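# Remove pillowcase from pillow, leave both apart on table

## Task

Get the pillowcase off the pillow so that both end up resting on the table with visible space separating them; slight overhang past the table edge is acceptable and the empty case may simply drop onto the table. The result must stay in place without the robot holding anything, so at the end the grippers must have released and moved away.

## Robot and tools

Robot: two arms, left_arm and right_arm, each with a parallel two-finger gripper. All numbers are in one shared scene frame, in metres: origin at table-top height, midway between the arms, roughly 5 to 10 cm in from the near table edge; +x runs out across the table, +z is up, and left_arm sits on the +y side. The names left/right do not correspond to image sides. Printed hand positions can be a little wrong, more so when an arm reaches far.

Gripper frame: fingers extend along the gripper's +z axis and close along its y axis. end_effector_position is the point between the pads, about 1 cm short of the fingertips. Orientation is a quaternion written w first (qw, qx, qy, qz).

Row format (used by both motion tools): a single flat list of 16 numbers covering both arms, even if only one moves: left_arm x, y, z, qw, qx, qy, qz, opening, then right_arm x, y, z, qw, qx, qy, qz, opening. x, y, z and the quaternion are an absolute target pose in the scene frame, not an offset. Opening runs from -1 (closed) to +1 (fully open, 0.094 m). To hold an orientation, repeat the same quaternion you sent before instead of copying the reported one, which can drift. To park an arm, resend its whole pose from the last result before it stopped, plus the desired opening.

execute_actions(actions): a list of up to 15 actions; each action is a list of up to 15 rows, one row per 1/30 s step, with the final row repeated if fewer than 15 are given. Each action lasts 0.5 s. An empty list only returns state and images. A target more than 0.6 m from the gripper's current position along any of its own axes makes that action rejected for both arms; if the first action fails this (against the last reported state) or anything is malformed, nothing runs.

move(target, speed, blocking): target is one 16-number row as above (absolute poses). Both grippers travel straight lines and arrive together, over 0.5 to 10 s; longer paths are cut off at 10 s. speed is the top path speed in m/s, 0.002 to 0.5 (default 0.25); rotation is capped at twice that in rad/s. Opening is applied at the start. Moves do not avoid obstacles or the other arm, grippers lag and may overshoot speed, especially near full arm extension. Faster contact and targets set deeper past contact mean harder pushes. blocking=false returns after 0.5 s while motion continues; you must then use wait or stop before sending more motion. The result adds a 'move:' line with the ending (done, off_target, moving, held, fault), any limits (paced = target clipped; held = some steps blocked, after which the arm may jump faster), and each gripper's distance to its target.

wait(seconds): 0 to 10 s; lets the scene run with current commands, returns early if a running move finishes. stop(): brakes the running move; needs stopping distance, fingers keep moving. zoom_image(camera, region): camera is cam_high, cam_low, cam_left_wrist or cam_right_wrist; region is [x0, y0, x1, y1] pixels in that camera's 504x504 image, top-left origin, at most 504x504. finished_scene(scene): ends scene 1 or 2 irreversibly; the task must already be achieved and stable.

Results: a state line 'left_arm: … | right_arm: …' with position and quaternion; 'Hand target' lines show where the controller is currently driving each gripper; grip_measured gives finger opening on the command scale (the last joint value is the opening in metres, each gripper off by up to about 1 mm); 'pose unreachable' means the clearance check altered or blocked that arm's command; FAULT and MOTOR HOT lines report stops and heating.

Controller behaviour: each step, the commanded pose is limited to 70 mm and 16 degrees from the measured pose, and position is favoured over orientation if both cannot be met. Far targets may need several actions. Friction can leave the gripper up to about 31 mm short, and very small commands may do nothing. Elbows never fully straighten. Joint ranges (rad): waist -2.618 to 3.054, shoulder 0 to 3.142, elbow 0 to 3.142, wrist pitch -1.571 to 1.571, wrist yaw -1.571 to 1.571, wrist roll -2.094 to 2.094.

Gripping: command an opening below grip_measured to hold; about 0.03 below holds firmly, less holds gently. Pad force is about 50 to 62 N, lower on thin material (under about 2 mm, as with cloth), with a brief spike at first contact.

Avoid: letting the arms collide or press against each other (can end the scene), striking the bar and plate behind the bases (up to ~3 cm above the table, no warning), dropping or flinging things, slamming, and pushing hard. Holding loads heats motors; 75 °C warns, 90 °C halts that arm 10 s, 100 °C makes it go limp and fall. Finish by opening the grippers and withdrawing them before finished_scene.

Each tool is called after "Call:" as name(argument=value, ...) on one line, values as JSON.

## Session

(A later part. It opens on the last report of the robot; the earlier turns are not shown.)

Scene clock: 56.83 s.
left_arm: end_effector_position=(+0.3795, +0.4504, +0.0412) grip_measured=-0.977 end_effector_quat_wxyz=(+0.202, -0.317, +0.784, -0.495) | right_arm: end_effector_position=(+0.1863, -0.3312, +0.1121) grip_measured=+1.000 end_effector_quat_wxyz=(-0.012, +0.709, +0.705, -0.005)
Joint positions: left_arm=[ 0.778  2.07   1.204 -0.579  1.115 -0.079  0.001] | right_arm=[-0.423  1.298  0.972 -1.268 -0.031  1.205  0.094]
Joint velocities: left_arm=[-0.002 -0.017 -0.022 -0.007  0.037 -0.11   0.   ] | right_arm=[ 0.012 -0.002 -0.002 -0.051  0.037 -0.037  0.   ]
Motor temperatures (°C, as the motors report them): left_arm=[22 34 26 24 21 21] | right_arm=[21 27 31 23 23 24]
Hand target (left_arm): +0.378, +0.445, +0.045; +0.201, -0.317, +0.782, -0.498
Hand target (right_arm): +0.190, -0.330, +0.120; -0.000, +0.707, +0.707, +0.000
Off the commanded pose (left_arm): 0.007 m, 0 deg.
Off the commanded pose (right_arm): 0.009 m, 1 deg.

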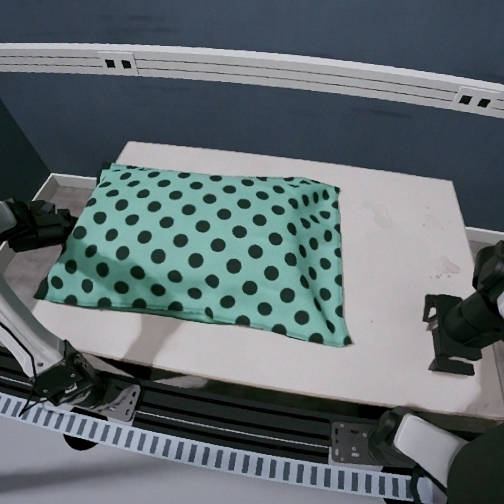

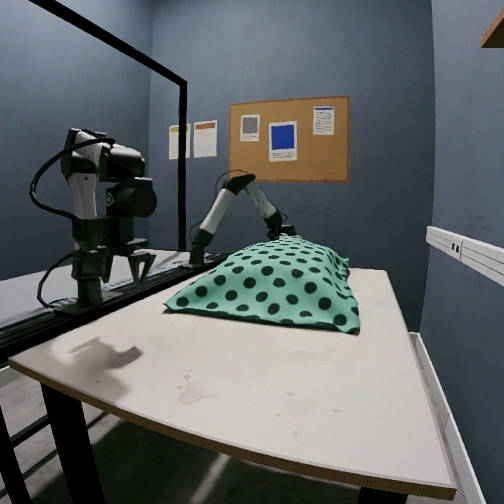

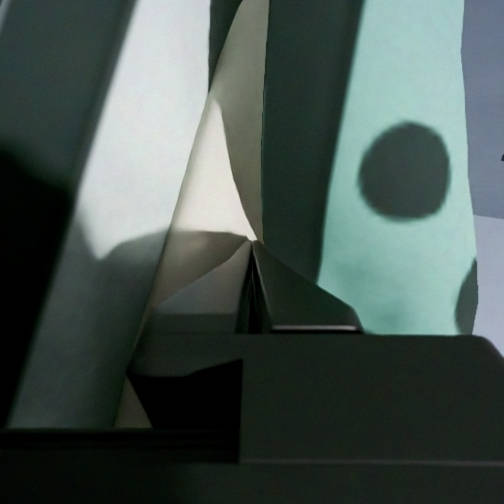

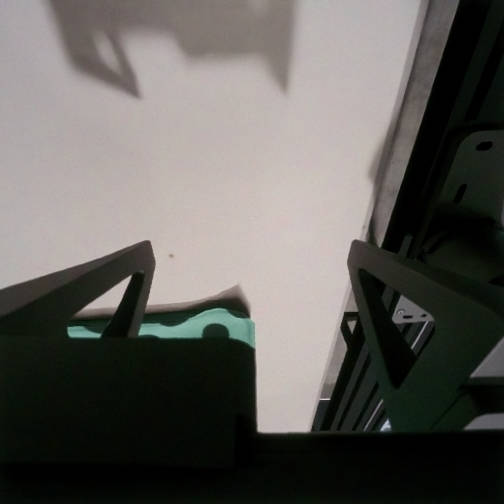

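Call:
execute_actions(actions=[[[0.380,0.445,0.07,0.202,-0.317,0.782,-0.498,-1,0.19,-0.33,0.12,0,0.707,0.707,0,1]],[[0.385,0.43,0.095,0.202,-0.317,0.782,-0.498,-1,0.19,-0.33,0.12,0,0.707,0.707,0,1]]])

Scene clock: 58.00 s.
left_arm: end_effector_position=(+0.3855, +0.4347, +0.0908) grip_measured=-0.977 end_effector_quat_wxyz=(+0.203, -0.317, +0.784, -0.493) | right_arm: end_effector_position=(+0.1863, -0.3312, +0.1121) grip_measured=+1.000 end_effector_quat_wxyz=(-0.012, +0.709, +0.705, -0.005)
Joint positions: left_arm=[ 0.732  1.921  1.203 -0.628  1.105 -0.187  0.001] | right_arm=[-0.423  1.298  0.972 -1.268 -0.031  1.205  0.094]
Joint velocities: left_arm=[-0.002 -0.012 -0.007 -0.051 -0.051 -0.051  0.001] | right_arm=[ 0.002  0.007  0.002  0.022  0.037 -0.037  0.   ]
Motor temperatures (°C, as the motors report them): left_arm=[22 34 26 24 22 21] | right_arm=[21 27 31 23 23 24]
Hand target (left_arm): +0.385, +0.431, +0.095; +0.201, -0.317, +0.782, -0.497
Hand target (right_arm): +0.190, -0.330, +0.120; -0.000, +0.707, +0.707, +0.000
Off the commanded pose (left_arm): 0.006 m, 1 deg.
Off the commanded pose (right_arm): 0.009 m, 1 deg.

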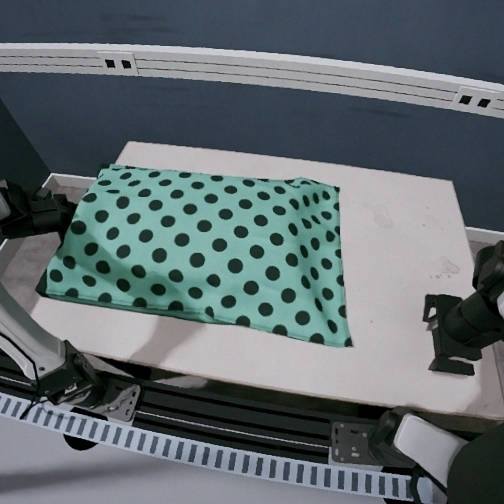

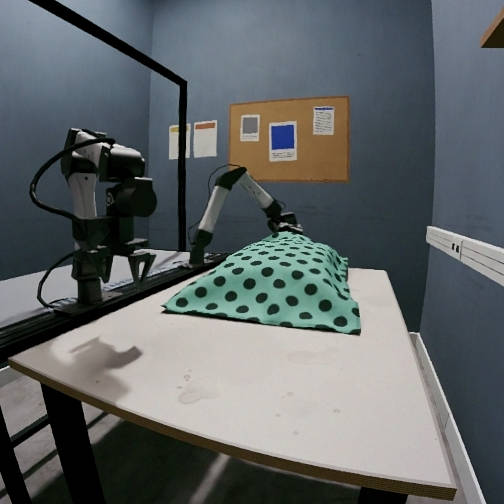

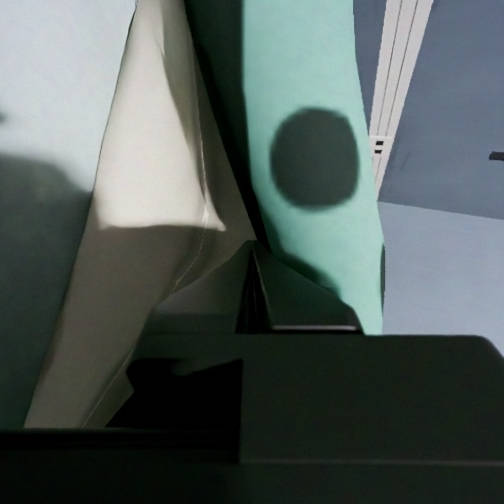

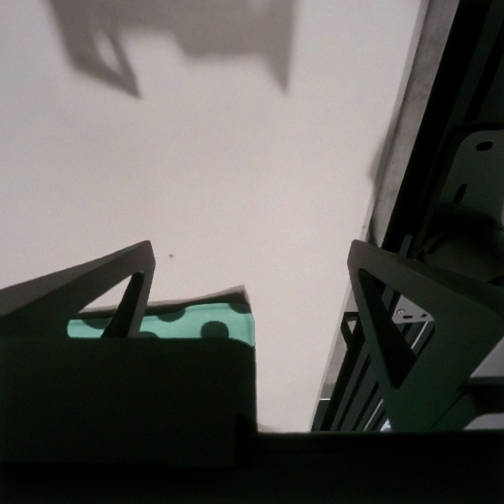

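Call:
execute_actions(actions=[[[0.383,0.445,0.088,0.202,-0.317,0.782,-0.498,-0.4,0.19,-0.33,0.12,0,0.707,0.707,0,1]],[[0.378,0.460,0.075,0.202,-0.317,0.782,-0.498,0.1,0.19,-0.33,0.12,0,0.707,0.707,0,1]],[[0.375,0.465,0.062,0.202,-0.317,0.782,-0.498,0.5,0.19,-0.33,0.12,0,0.707,0.707,0,1]]])

Scene clock: 60.00 s.
left_arm: end_effector_position=(+0.3723, +0.4611, +0.0572) grip_measured=+0.497 end_effector_quat_wxyz=(+0.195, -0.322, +0.782, -0.496) | right_arm: end_effector_position=(+0.1863, -0.3312, +0.1121) grip_measured=+1.000 end_effector_quat_wxyz=(-0.012, +0.709, +0.705, -0.005)
Joint positions: left_arm=[ 0.813  2.06   1.27  -0.739  1.115 -0.005  0.07 ] | right_arm=[-0.423  1.298  0.972 -1.268 -0.031  1.205  0.094]
Joint velocities: left_arm=[ 0.017 -0.002  0.007  0.037 -0.037  0.022  0.   ] | right_arm=[ 0.007 -0.012  0.002  0.051 -0.007 -0.022  0.   ]
Motor temperatures (°C, as the motors report them): left_arm=[22 34 27 24 22 21] | right_arm=[21 27 31 23 23 24]
Hand target (left_arm): +0.375, +0.465, +0.062; +0.202, -0.317, +0.782, -0.498
Hand target (right_arm): +0.190, -0.330, +0.120; -0.000, +0.707, +0.707, +0.000
Off the commanded pose (left_arm): 0.007 m, 1 deg.
Off the commanded pose (right_arm): 0.009 m, 1 deg.

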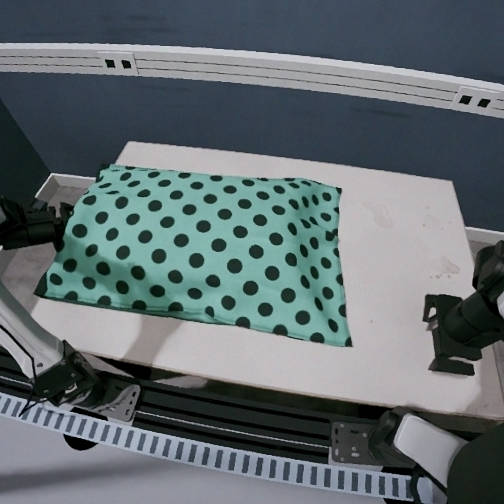

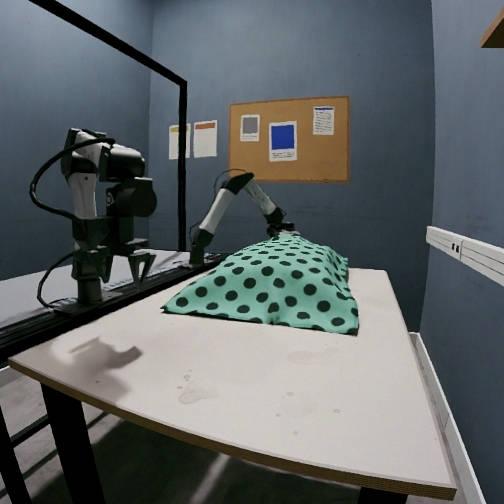

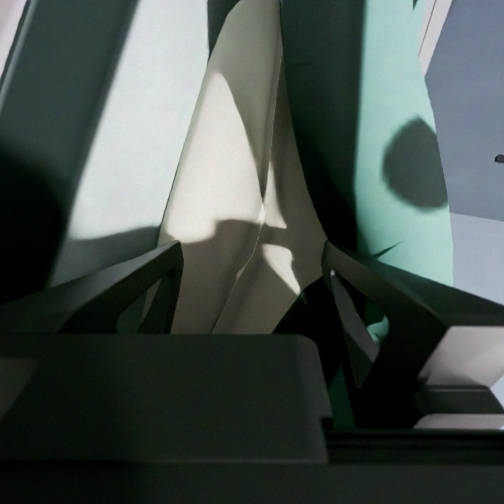

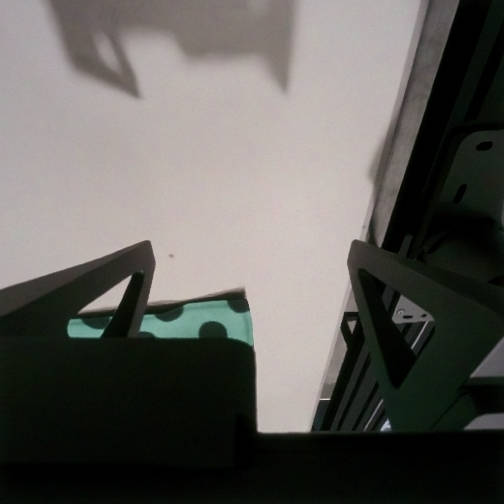

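Call:
execute_actions(actions=[[[0.374,0.458,0.056,0.202,-0.317,0.782,-0.498,0.6,0.19,-0.33,0.12,0,0.707,0.707,0,1]],[[0.380,0.435,0.053,0.202,-0.317,0.782,-0.498,0.6,0.19,-0.33,0.12,0,0.707,0.707,0,1]]])

Scene clock: 61.13 s.
left_arm: end_effector_position=(+0.3816, +0.4409, +0.0512) grip_measured=+0.598 end_effector_quat_wxyz=(+0.203, -0.317, +0.782, -0.496) | right_arm: end_effector_position=(+0.1863, -0.3312, +0.1121) grip_measured=+1.000 end_effector_quat_wxyz=(-0.012, +0.709, +0.705, -0.005)
Joint positions: left_arm=[ 0.755  2.023  1.17  -0.541  1.116 -0.135  0.075] | right_arm=[-0.423  1.298  0.972 -1.268 -0.031  1.205  0.094]
Joint velocities: left_arm=[ 0.002 -0.007 -0.027  0.095 -0.007 -0.022 -0.   ] | right_arm=[-0.007  0.002 -0.017  0.037  0.022  0.007  0.   ]
Motor temperatures (°C, as the motors report them): left_arm=[22 35 27 24 22 21] | right_arm=[21 27 31 23 23 24]
Hand target (left_arm): +0.379, +0.435, +0.053; +0.201, -0.316, +0.782, -0.497
Hand target (right_arm): +0.190, -0.330, +0.120; -0.000, +0.707, +0.707, +0.000
Off the commanded pose (left_arm): 0.006 m, 0 deg.
Off the commanded pose (right_arm): 0.009 m, 1 deg.

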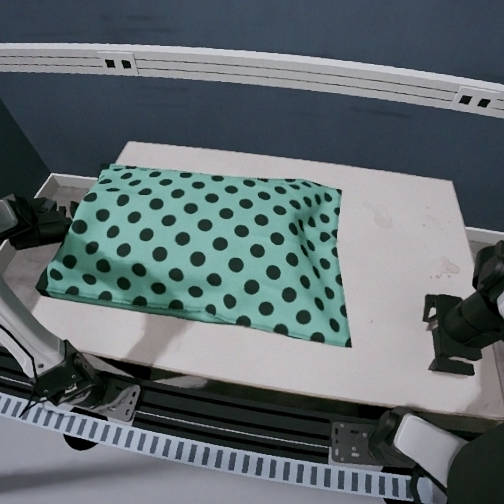

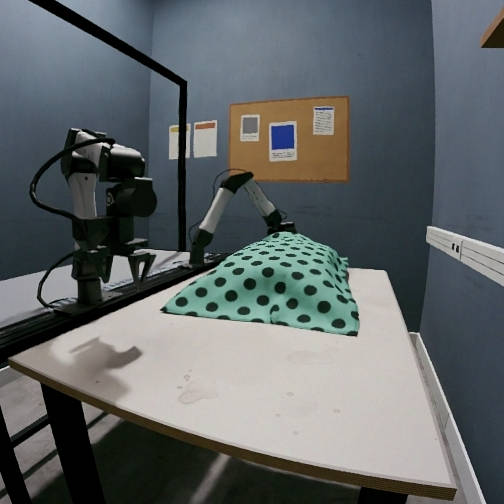

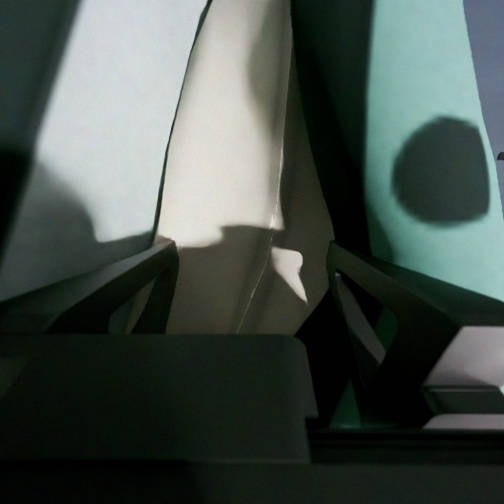

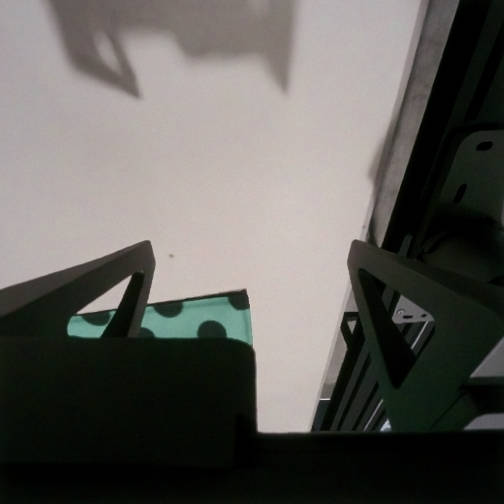

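Call:
execute_actions(actions=[[[0.382,0.425,0.050,0.202,-0.317,0.782,-0.498,0.6,0.19,-0.33,0.12,0,0.707,0.707,0,1]],[[0.382,0.425,0.050,0.202,-0.317,0.782,-0.498,-1,0.19,-0.33,0.12,0,0.707,0.707,0,1]],[[0.382,0.425,0.050,0.202,-0.317,0.782,-0.498,-1,0.19,-0.33,0.12,0,0.707,0.707,0,1]]])

Scene clock: 62.80 s.
left_arm: end_effector_position=(+0.3848, +0.4329, +0.0485) grip_measured=-0.977 end_effector_quat_wxyz=(+0.207, -0.318, +0.781, -0.496) | right_arm: end_effector_position=(+0.1863, -0.3312, +0.1121) grip_measured=+1.000 end_effector_quat_wxyz=(-0.012, +0.709, +0.705, -0.005)
Joint positions: left_arm=[ 0.732  2.005  1.12  -0.444  1.112 -0.203  0.001] | right_arm=[-0.423  1.298  0.972 -1.268 -0.031  1.205  0.094]
Joint velocities: left_arm=[ 0.012 -0.002 -0.017 -0.007 -0.051 -0.081 -0.   ] | right_arm=[-0.022 -0.002 -0.017 -0.022  0.022 -0.022  0.   ]
Motor temperatures (°C, as the motors report them): left_arm=[22 35 27 24 22 21] | right_arm=[21 27 31 23 23 24]
Hand target (left_arm): +0.382, +0.425, +0.050; +0.202, -0.317, +0.782, -0.498
Hand target (right_arm): +0.190, -0.330, +0.120; -0.000, +0.707, +0.707, +0.000
Off the commanded pose (left_arm): 0.008 m, 1 deg.
Off the commanded pose (right_arm): 0.009 m, 1 deg.

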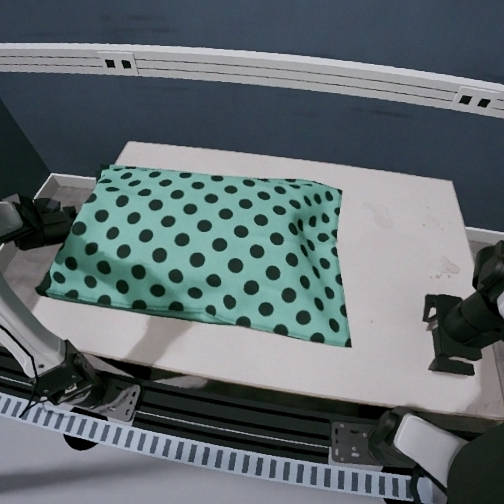

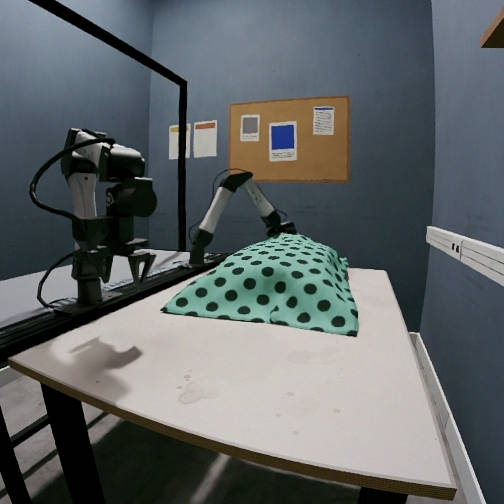

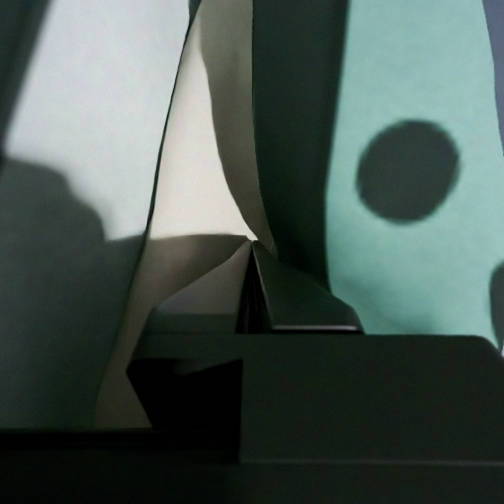

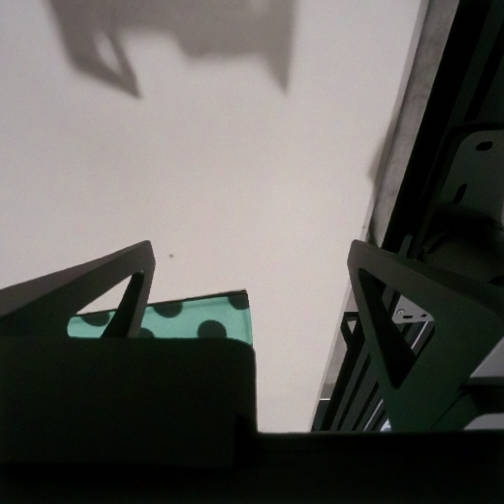

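Call:
move(target=[0.382,0.433,0.050,0.202,-0.317,0.782,-0.498,-1,0.36,-0.31,0.07,0.067,0.117,0.858,0.496,0.6], speed=0.2)

Scene clock: 68.23 s.
left_arm: end_effector_position=(+0.3817, +0.4303, +0.0478) grip_measured=-0.977 end_effector_quat_wxyz=(+0.201, -0.317, +0.782, -0.497) | right_arm: end_effector_position=(+0.3576, -0.3145, +0.0704) grip_measured=+0.602 end_effector_quat_wxyz=(+0.075, +0.124, +0.860, +0.489)
Joint positions: left_arm=[ 0.732  2.005  1.12  -0.471  1.112 -0.184  0.001] | right_arm=[-0.605  2.187  1.465 -1.276 -1.011 -0.507  0.075]
Joint velocities: left_arm=[-0.002 -0.002  0.007 -0.022  0.007 -0.022  0.   ] | right_arm=[-0.002 -0.002  0.007 -0.007 -0.007 -0.051 -0.001]
Motor temperatures (°C, as the motors report them): left_arm=[22 35 27 24 22 21] | right_arm=[21 27 31 23 23 24]
Hand target (left_arm): +0.382, +0.433, +0.050; +0.202, -0.317, +0.782, -0.498
Hand target (right_arm): +0.361, -0.311, +0.072; +0.073, +0.118, +0.858, +0.494
Off the commanded pose (left_arm): 0.003 m, 0 deg.
Off the commanded pose (right_arm): 0.005 m, 1 deg.
move: done

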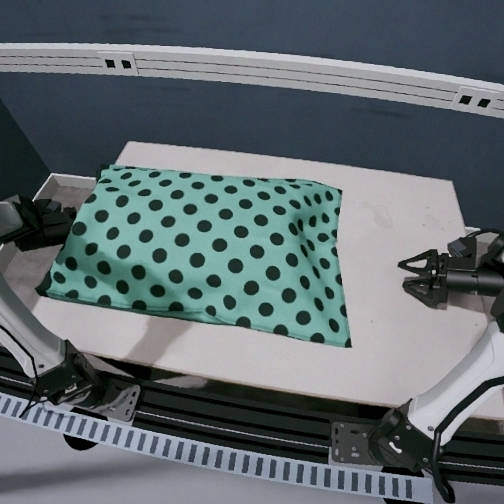

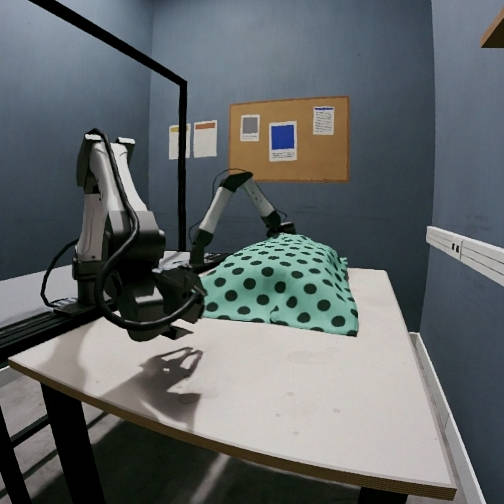

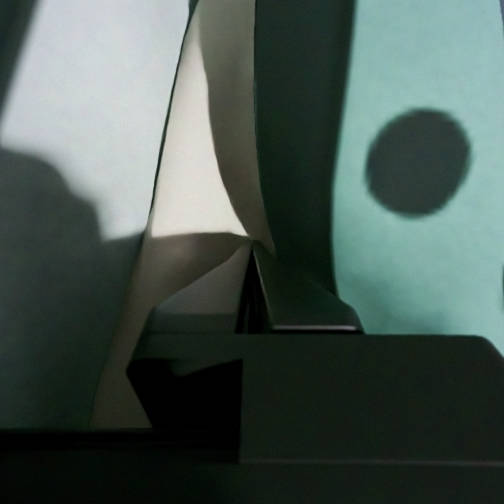

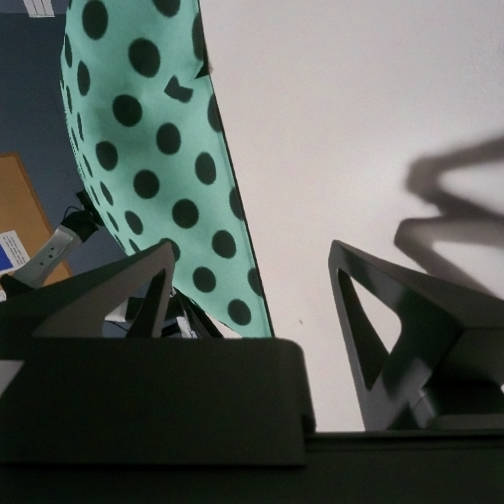

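Call:
move(target=[0.382,0.433,0.050,0.202,-0.317,0.782,-0.498,-1,0.375,-0.235,0.035,0.067,0.117,0.858,0.496,0.1], speed=0.1)

Scene clock: 69.90 s.
left_arm: end_effector_position=(+0.3817, +0.4303, +0.0478) grip_measured=-0.977 end_effector_quat_wxyz=(+0.201, -0.317, +0.782, -0.497) | right_arm: end_effector_position=(+0.3747, -0.2356, +0.0368) grip_measured=+0.102 end_effector_quat_wxyz=(+0.058, +0.122, +0.852, +0.505)
Joint positions: left_arm=[ 0.732  2.005  1.12  -0.471  1.112 -0.183  0.001] | right_arm=[-0.387  2.144  1.251 -0.821 -1.091 -0.14   0.052]
Joint velocities: left_arm=[ 0.007 -0.027 -0.002 -0.007  0.007  0.037 -0.   ] | right_arm=[-0.002 -0.007 -0.027  0.051  0.022  0.037  0.001]
Motor temperatures (°C, as the motors report them): left_arm=[22 35 27 24 22 21] | right_arm=[21 28 31 23 23 24]
Hand target (left_arm): +0.382, +0.433, +0.050; +0.202, -0.317, +0.782, -0.498
Hand target (right_arm): +0.375, -0.235, +0.035; +0.066, +0.116, +0.857, +0.497
Off the commanded pose (left_arm): 0.003 m, 0 deg.
Off the commanded pose (right_arm): 0.002 m, 2 deg.
move: done

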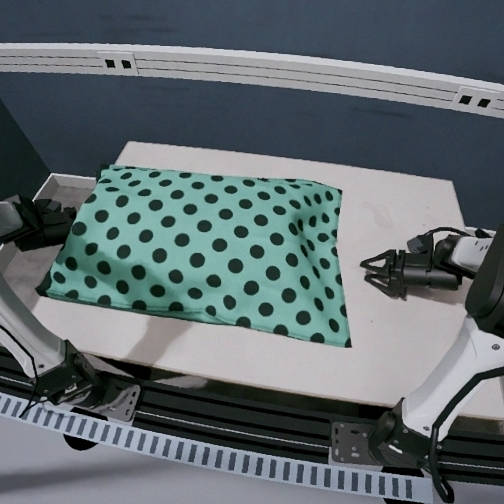

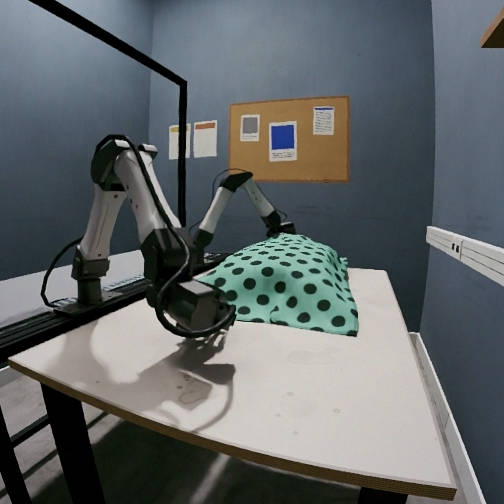

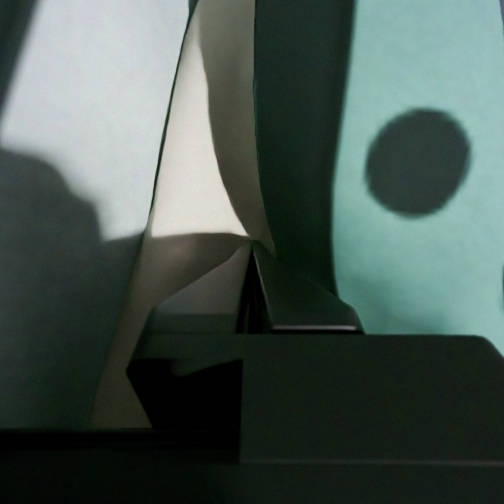

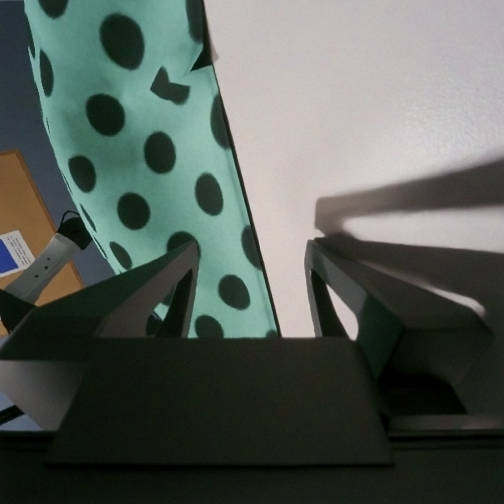

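Call:
move(target=[0.382,0.433,0.050,0.202,-0.317,0.782,-0.498,-1,0.385,-0.175,0.033,0.067,0.117,0.858,0.496,0.1], speed=0.06)

Scene clock: 74.83 s.
left_arm: end_effector_position=(+0.3817, +0.4303, +0.0478) grip_measured=-0.977 end_effector_quat_wxyz=(+0.201, -0.317, +0.782, -0.497) | right_arm: end_effector_position=(+0.3865, -0.1753, +0.0371) grip_measured=+0.102 end_effector_quat_wxyz=(+0.062, +0.116, +0.851, +0.509)
Joint positions: left_arm=[ 0.732  2.005  1.12  -0.471  1.112 -0.183  0.001] | right_arm=[-0.214  2.06   1.109 -0.426 -1.096  0.226  0.052]
Joint velocities: left_arm=[-0.007 -0.022  0.002 -0.037 -0.022 -0.022  0.   ] | right_arm=[-0.007 -0.012 -0.007 -0.022  0.051 -0.022 -0.001]
Motor temperatures (°C, as the motors report them): left_arm=[22 35 27 24 22 21] | right_arm=[21 29 31 23 23 24]
Hand target (left_arm): +0.382, +0.433, +0.050; +0.202, -0.317, +0.782, -0.498
Hand target (right_arm): +0.385, -0.175, +0.033; +0.065, +0.116, +0.858, +0.497
Off the commanded pose (left_arm): 0.003 m, 0 deg.
Off the commanded pose (right_arm): 0.004 m, 2 deg.
move: done

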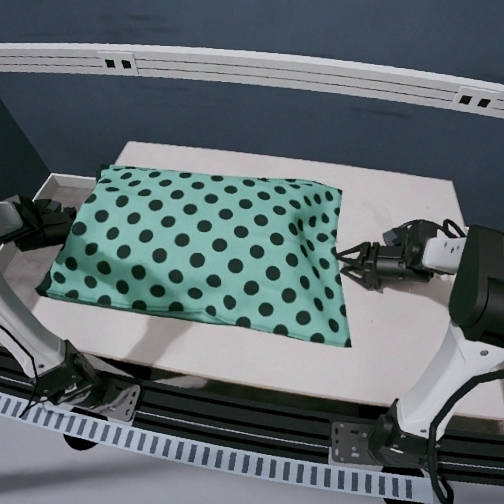

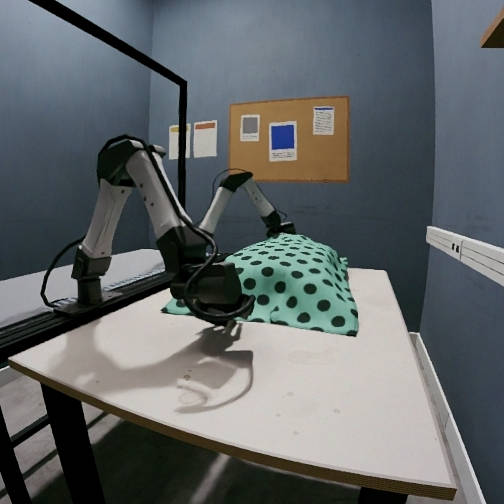

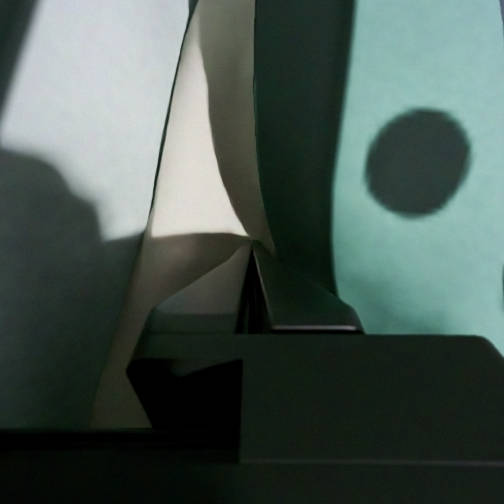

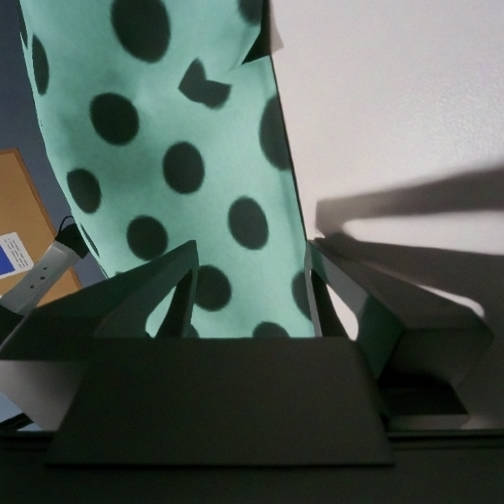

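Call:
move(target=[0.382,0.433,0.050,0.202,-0.317,0.782,-0.498,-1,0.39,-0.14,0.032,0.067,0.117,0.858,0.496,0.1], speed=0.06)

Scene clock: 75.97 s.
left_arm: end_effector_position=(+0.3817, +0.4304, +0.0478) grip_measured=-0.977 end_effector_quat_wxyz=(+0.201, -0.317, +0.782, -0.497) | right_arm: end_effector_position=(+0.3928, -0.1403, +0.0373) grip_measured=+0.102 end_effector_quat_wxyz=(+0.065, +0.112, +0.851, +0.509)
Joint positions: left_arm=[ 0.732  2.005  1.12  -0.471  1.112 -0.183  0.001] | right_arm=[-0.114  2.036  1.056 -0.212 -1.07   0.422  0.052]
Joint velocities: left_arm=[-0.017  0.022 -0.007  0.022  0.007  0.037  0.001] | right_arm=[ 0.017  0.002 -0.022 -0.007  0.007 -0.051 -0.   ]
Motor temperatures (°C, as the motors report them): left_arm=[22 35 28 24 22 21] | right_arm=[21 30 31 23 23 24]
Hand target (left_arm): +0.382, +0.433, +0.050; +0.202, -0.317, +0.782, -0.498
Hand target (right_arm): +0.390, -0.140, +0.032; +0.066, +0.116, +0.858, +0.496
Off the commanded pose (left_arm): 0.003 m, 0 deg.
Off the commanded pose (right_arm): 0.006 m, 2 deg.
move: done

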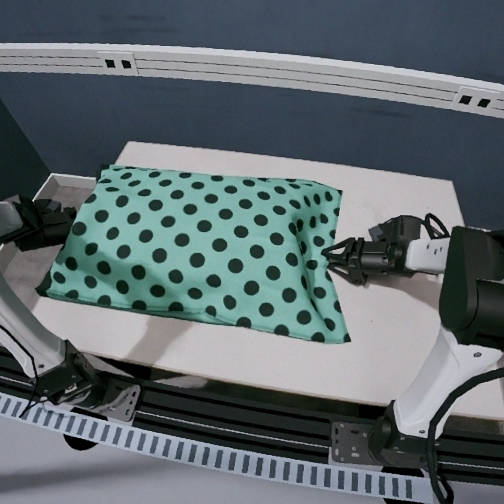

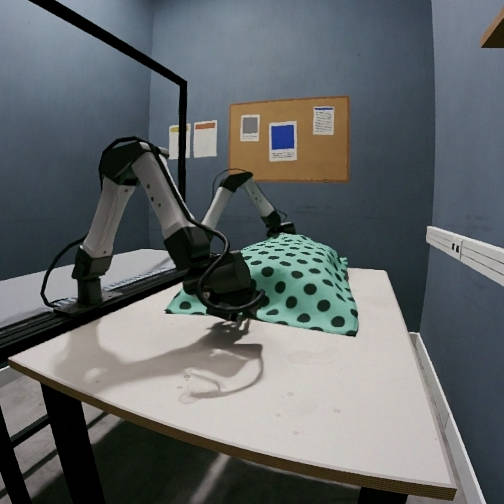

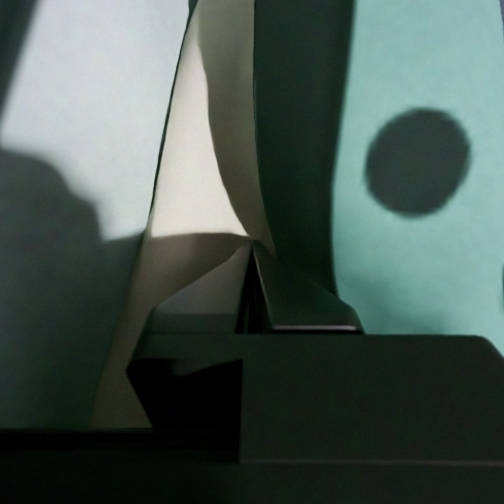

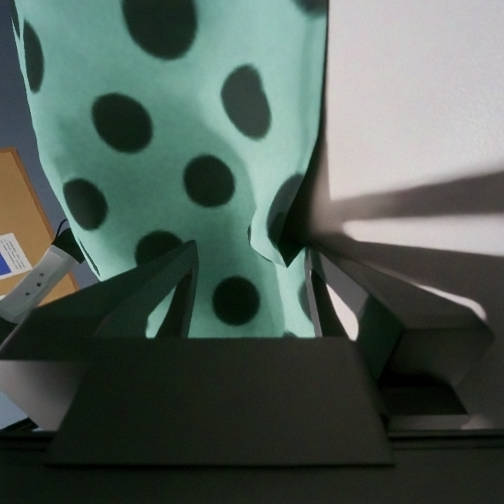

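The seam is pushed into a fold between the fingers. Close.

Call:
execute_actions(actions=[[[0.382,0.433,0.050,0.202,-0.317,0.782,-0.498,-1,0.39,-0.14,0.034,0.067,0.117,0.858,0.496,-1]],[[0.382,0.433,0.050,0.202,-0.317,0.782,-0.498,-1,0.39,-0.14,0.034,0.067,0.117,0.858,0.496,-1]]])

Scene clock: 77.10 s.
left_arm: end_effector_position=(+0.3817, +0.4303, +0.0478) grip_measured=-0.977 end_effector_quat_wxyz=(+0.201, -0.317, +0.782, -0.497) | right_arm: end_effector_position=(+0.3944, -0.1427, +0.0338) grip_measured=-0.983 end_effector_quat_wxyz=(+0.067, +0.117, +0.856, +0.499)
Joint positions: left_arm=[ 0.732  2.005  1.12  -0.471  1.112 -0.183  0.001] | right_arm=[-0.114  2.036  1.056 -0.21  -1.044  0.428  0.001]
Joint velocities: left_arm=[ 0.007  0.002 -0.012  0.051 -0.022  0.007 -0.   ] | right_arm=[-0.002 -0.007 -0.027  0.081  0.022 -0.095 -0.001]
Motor temperatures (°C, as the motors report them): left_arm=[22 35 28 24 22 21] | right_arm=[21 30 30 23 23 24]
Hand target (left_arm): +0.382, +0.433, +0.050; +0.202, -0.317, +0.782, -0.498
Hand target (right_arm): +0.390, -0.140, +0.034; +0.067, +0.117, +0.858, +0.496
Off the commanded pose (left_arm): 0.003 m, 0 deg.
Off the commanded pose (right_arm): 0.005 m, 0 deg.

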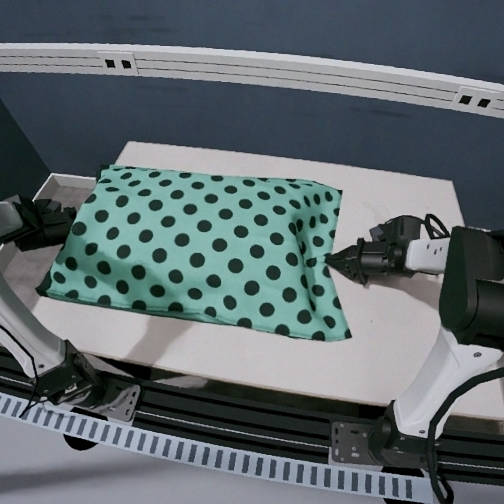

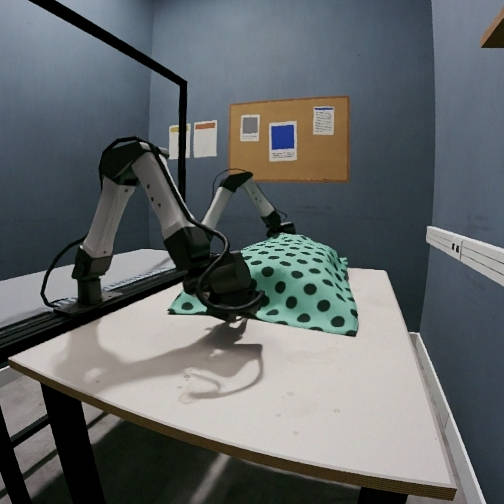

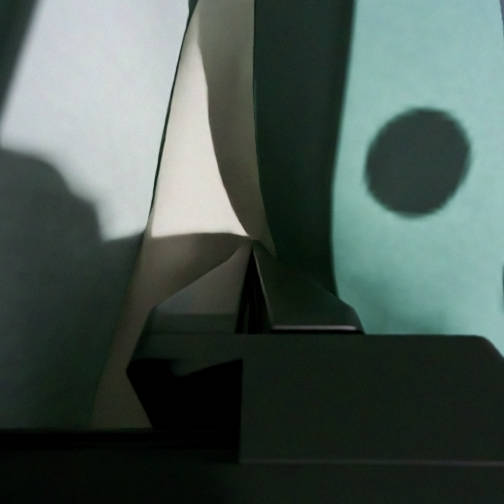

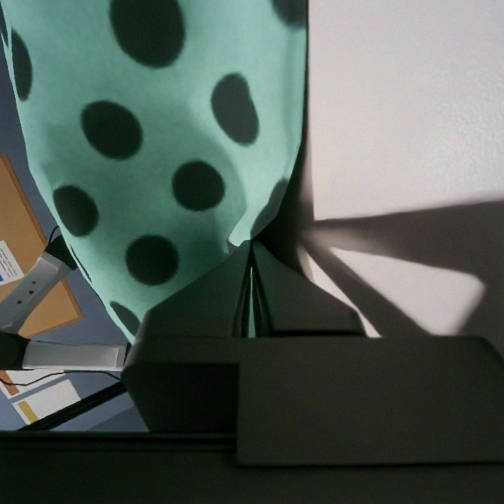

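Call:
execute_actions(actions=[[[0.382,0.433,0.050,0.202,-0.317,0.782,-0.498,-1,0.39,-0.145,0.034,0.067,0.117,0.858,0.496,0.2]],[[0.382,0.433,0.050,0.202,-0.317,0.782,-0.498,-1,0.394,-0.125,0.032,0.067,0.117,0.858,0.496,0.2]],[[0.382,0.433,0.050,0.202,-0.317,0.782,-0.498,-1,0.397,-0.108,0.032,0.067,0.117,0.858,0.496,0.2]]])

Scene clock: 78.90 s.
left_arm: end_effector_position=(+0.3817, +0.4303, +0.0478) grip_measured=-0.977 end_effector_quat_wxyz=(+0.201, -0.317, +0.782, -0.497) | right_arm: end_effector_position=(+0.4002, -0.1068, +0.0396) grip_measured=+0.198 end_effector_quat_wxyz=(+0.068, +0.107, +0.853, +0.506)
Joint positions: left_arm=[ 0.732  2.005  1.12  -0.471  1.112 -0.183  0.001] | right_arm=[-0.018  2.029  1.041 -0.059 -1.022  0.581  0.056]
Joint velocities: left_arm=[-0.002 -0.002  0.002  0.066 -0.007 -0.037  0.   ] | right_arm=[-0.007 -0.002  0.027  0.007 -0.007 -0.051 -0.   ]
Motor temperatures (°C, as the motors report them): left_arm=[22 35 28 24 22 21] | right_arm=[21 31 30 23 23 24]
Hand target (left_arm): +0.382, +0.433, +0.050; +0.202, -0.317, +0.782, -0.498
Hand target (right_arm): +0.397, -0.108, +0.032; +0.066, +0.117, +0.858, +0.496
Off the commanded pose (left_arm): 0.003 m, 0 deg.
Off the commanded pose (right_arm): 0.008 m, 2 deg.

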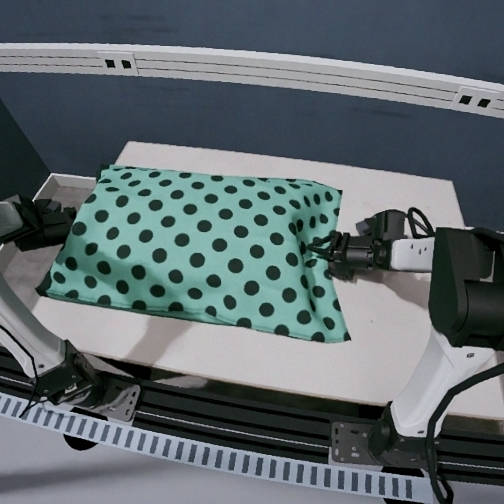

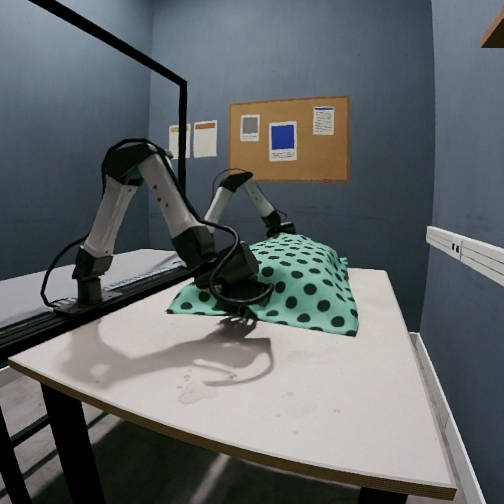

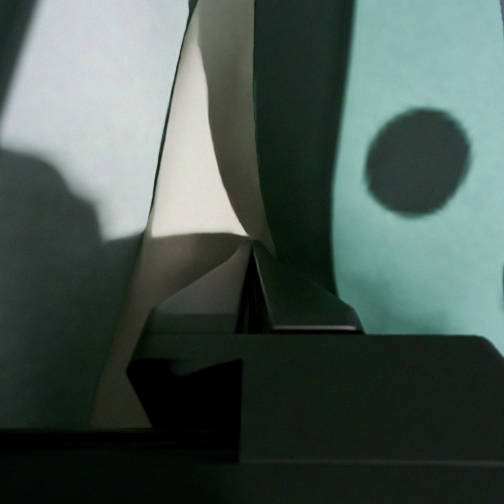

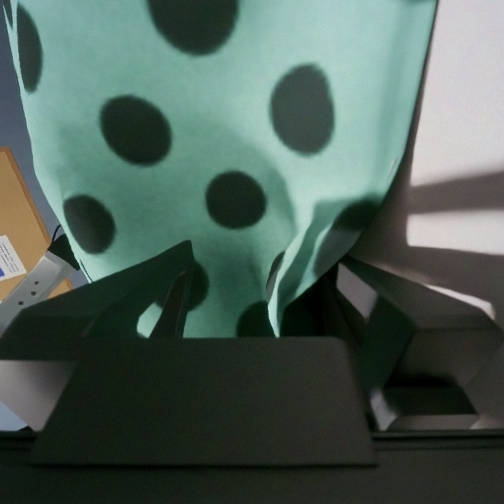

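Now the cloth fold is deep between fingers.

Call:
execute_actions(actions=[[[0.382,0.433,0.050,0.202,-0.317,0.782,-0.498,-1,0.399,-0.108,0.036,0.067,0.117,0.858,0.496,-1]],[[0.382,0.433,0.050,0.202,-0.317,0.782,-0.498,-1,0.399,-0.108,0.036,0.067,0.117,0.858,0.496,-1]],[[0.382,0.433,0.050,0.202,-0.317,0.782,-0.498,-1,0.397,-0.135,0.045,0.067,0.117,0.858,0.496,-1]]])

Scene clock: 80.53 s.
left_arm: end_effector_position=(+0.3817, +0.4303, +0.0478) grip_measured=-0.977 end_effector_quat_wxyz=(+0.201, -0.317, +0.782, -0.497) | right_arm: end_effector_position=(+0.3905, -0.1342, +0.0328) grip_measured=-0.970 end_effector_quat_wxyz=(+0.057, +0.127, +0.860, +0.491)
Joint positions: left_arm=[ 0.732  2.005  1.12  -0.471  1.112 -0.183  0.001] | right_arm=[-0.086  2.021  1.04  -0.197 -1.018  0.479  0.001]
Joint velocities: left_arm=[-0.007  0.002  0.002 -0.037  0.007  0.007 -0.   ] | right_arm=[-0.002  0.002  0.012 -0.139 -0.007 -0.037 -0.   ]
Motor temperatures (°C, as the motors report them): left_arm=[22 35 28 24 22 21] | right_arm=[21 31 30 23 23 24]
Hand target (left_arm): +0.382, +0.433, +0.050; +0.202, -0.317, +0.782, -0.498
Hand target (right_arm): +0.397, -0.135, +0.045; +0.068, +0.117, +0.858, +0.496
Off the commanded pose (left_arm): 0.003 m, 0 deg.
Off the commanded pose (right_arm): 0.014 m, 2 deg.

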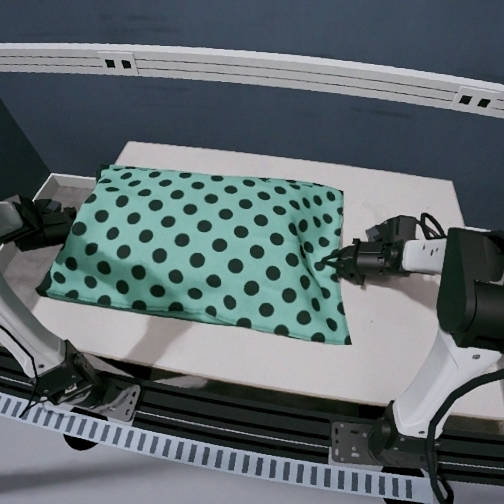

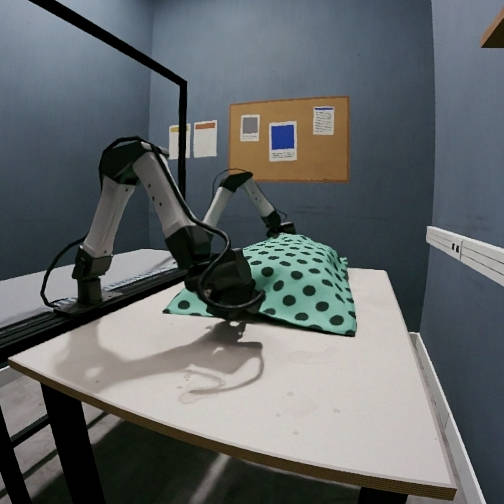

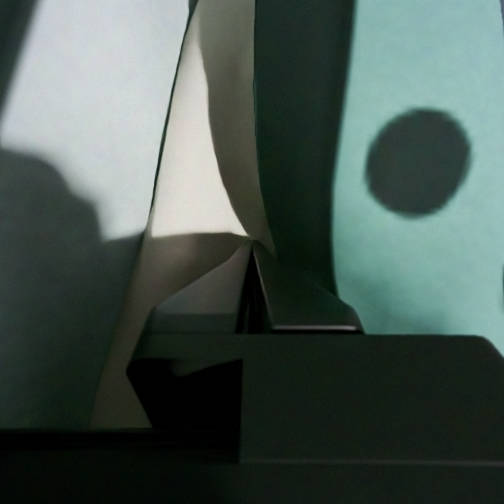

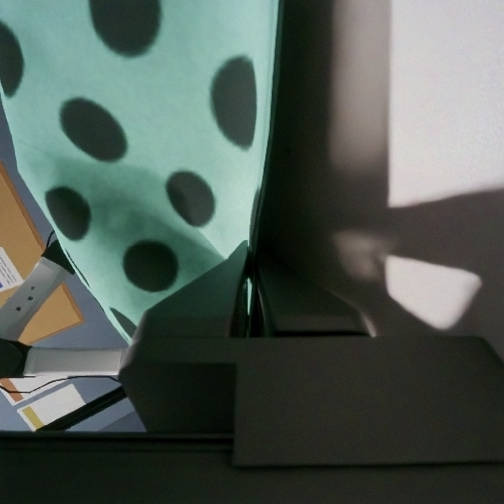

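Call:
execute_actions(actions=[[[0.383,0.432,0.085,0.202,-0.317,0.782,-0.498,-1,0.397,-0.12,0.04,0.067,0.117,0.858,0.496,-1]],[[0.381,0.445,0.085,0.202,-0.317,0.782,-0.498,-0.3,0.397,-0.12,0.04,0.067,0.117,0.858,0.496,-1]],[[0.378,0.457,0.072,0.202,-0.317,0.782,-0.498,0.4,0.397,-0.12,0.04,0.067,0.117,0.858,0.496,-1]],[[0.376,0.460,0.058,0.202,-0.317,0.782,-0.498,1,0.397,-0.12,0.04,0.067,0.117,0.858,0.496,-1]],[[0.380,0.440,0.056,0.202,-0.317,0.782,-0.498,1,0.397,-0.12,0.04,0.067,0.117,0.858,0.496,-1]],[[0.385,0.420,0.056,0.202,-0.317,0.782,-0.498,1,0.397,-0.12,0.04,0.067,0.117,0.858,0.496,-1]]])

Scene clock: 83.97 s.
left_arm: end_effector_position=(+0.3866, +0.4274, +0.0529) grip_measured=+1.000 end_effector_quat_wxyz=(+0.203, -0.319, +0.782, -0.496) | right_arm: end_effector_position=(+0.3942, -0.1206, +0.0362) grip_measured=-0.970 end_effector_quat_wxyz=(+0.060, +0.119, +0.858, +0.497)
Joint positions: left_arm=[ 0.716  1.987  1.114 -0.439  1.106 -0.231  0.094] | right_arm=[-0.051  2.021  1.04  -0.14  -1.018  0.529  0.001]
Joint velocities: left_arm=[-0.017  0.022 -0.017  0.081 -0.007 -0.051  0.   ] | right_arm=[ 0.002  0.002  0.017 -0.022  0.081 -0.007 -0.001]
Motor temperatures (°C, as the motors report them): left_arm=[22 36 28 24 22 21] | right_arm=[21 32 30 24 23 24]
Hand target (left_arm): +0.385, +0.420, +0.056; +0.201, -0.317, +0.782, -0.498
Hand target (right_arm): +0.397, -0.120, +0.040; +0.067, +0.117, +0.858, +0.496
Off the commanded pose (left_arm): 0.008 m, 0 deg.
Off the commanded pose (right_arm): 0.005 m, 1 deg.

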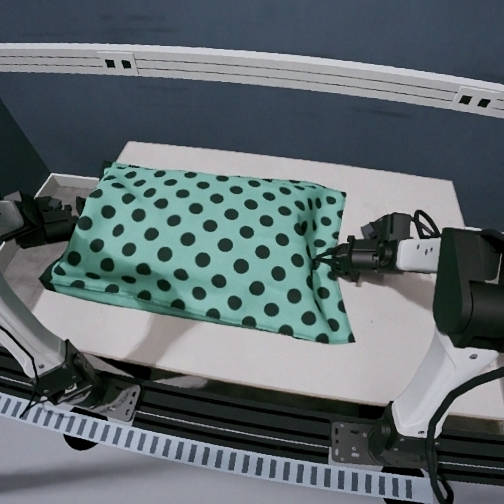

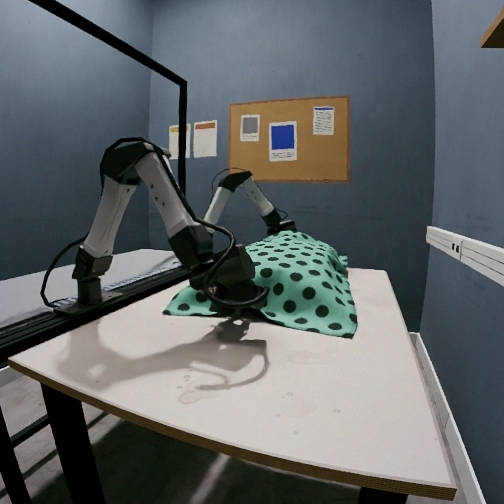

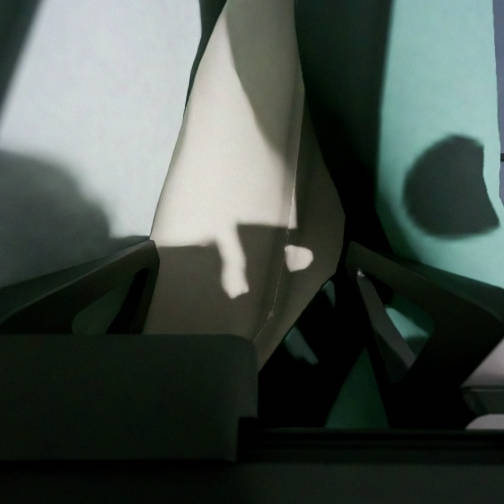

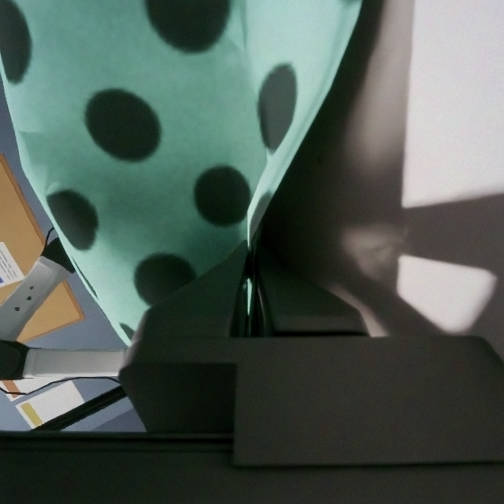

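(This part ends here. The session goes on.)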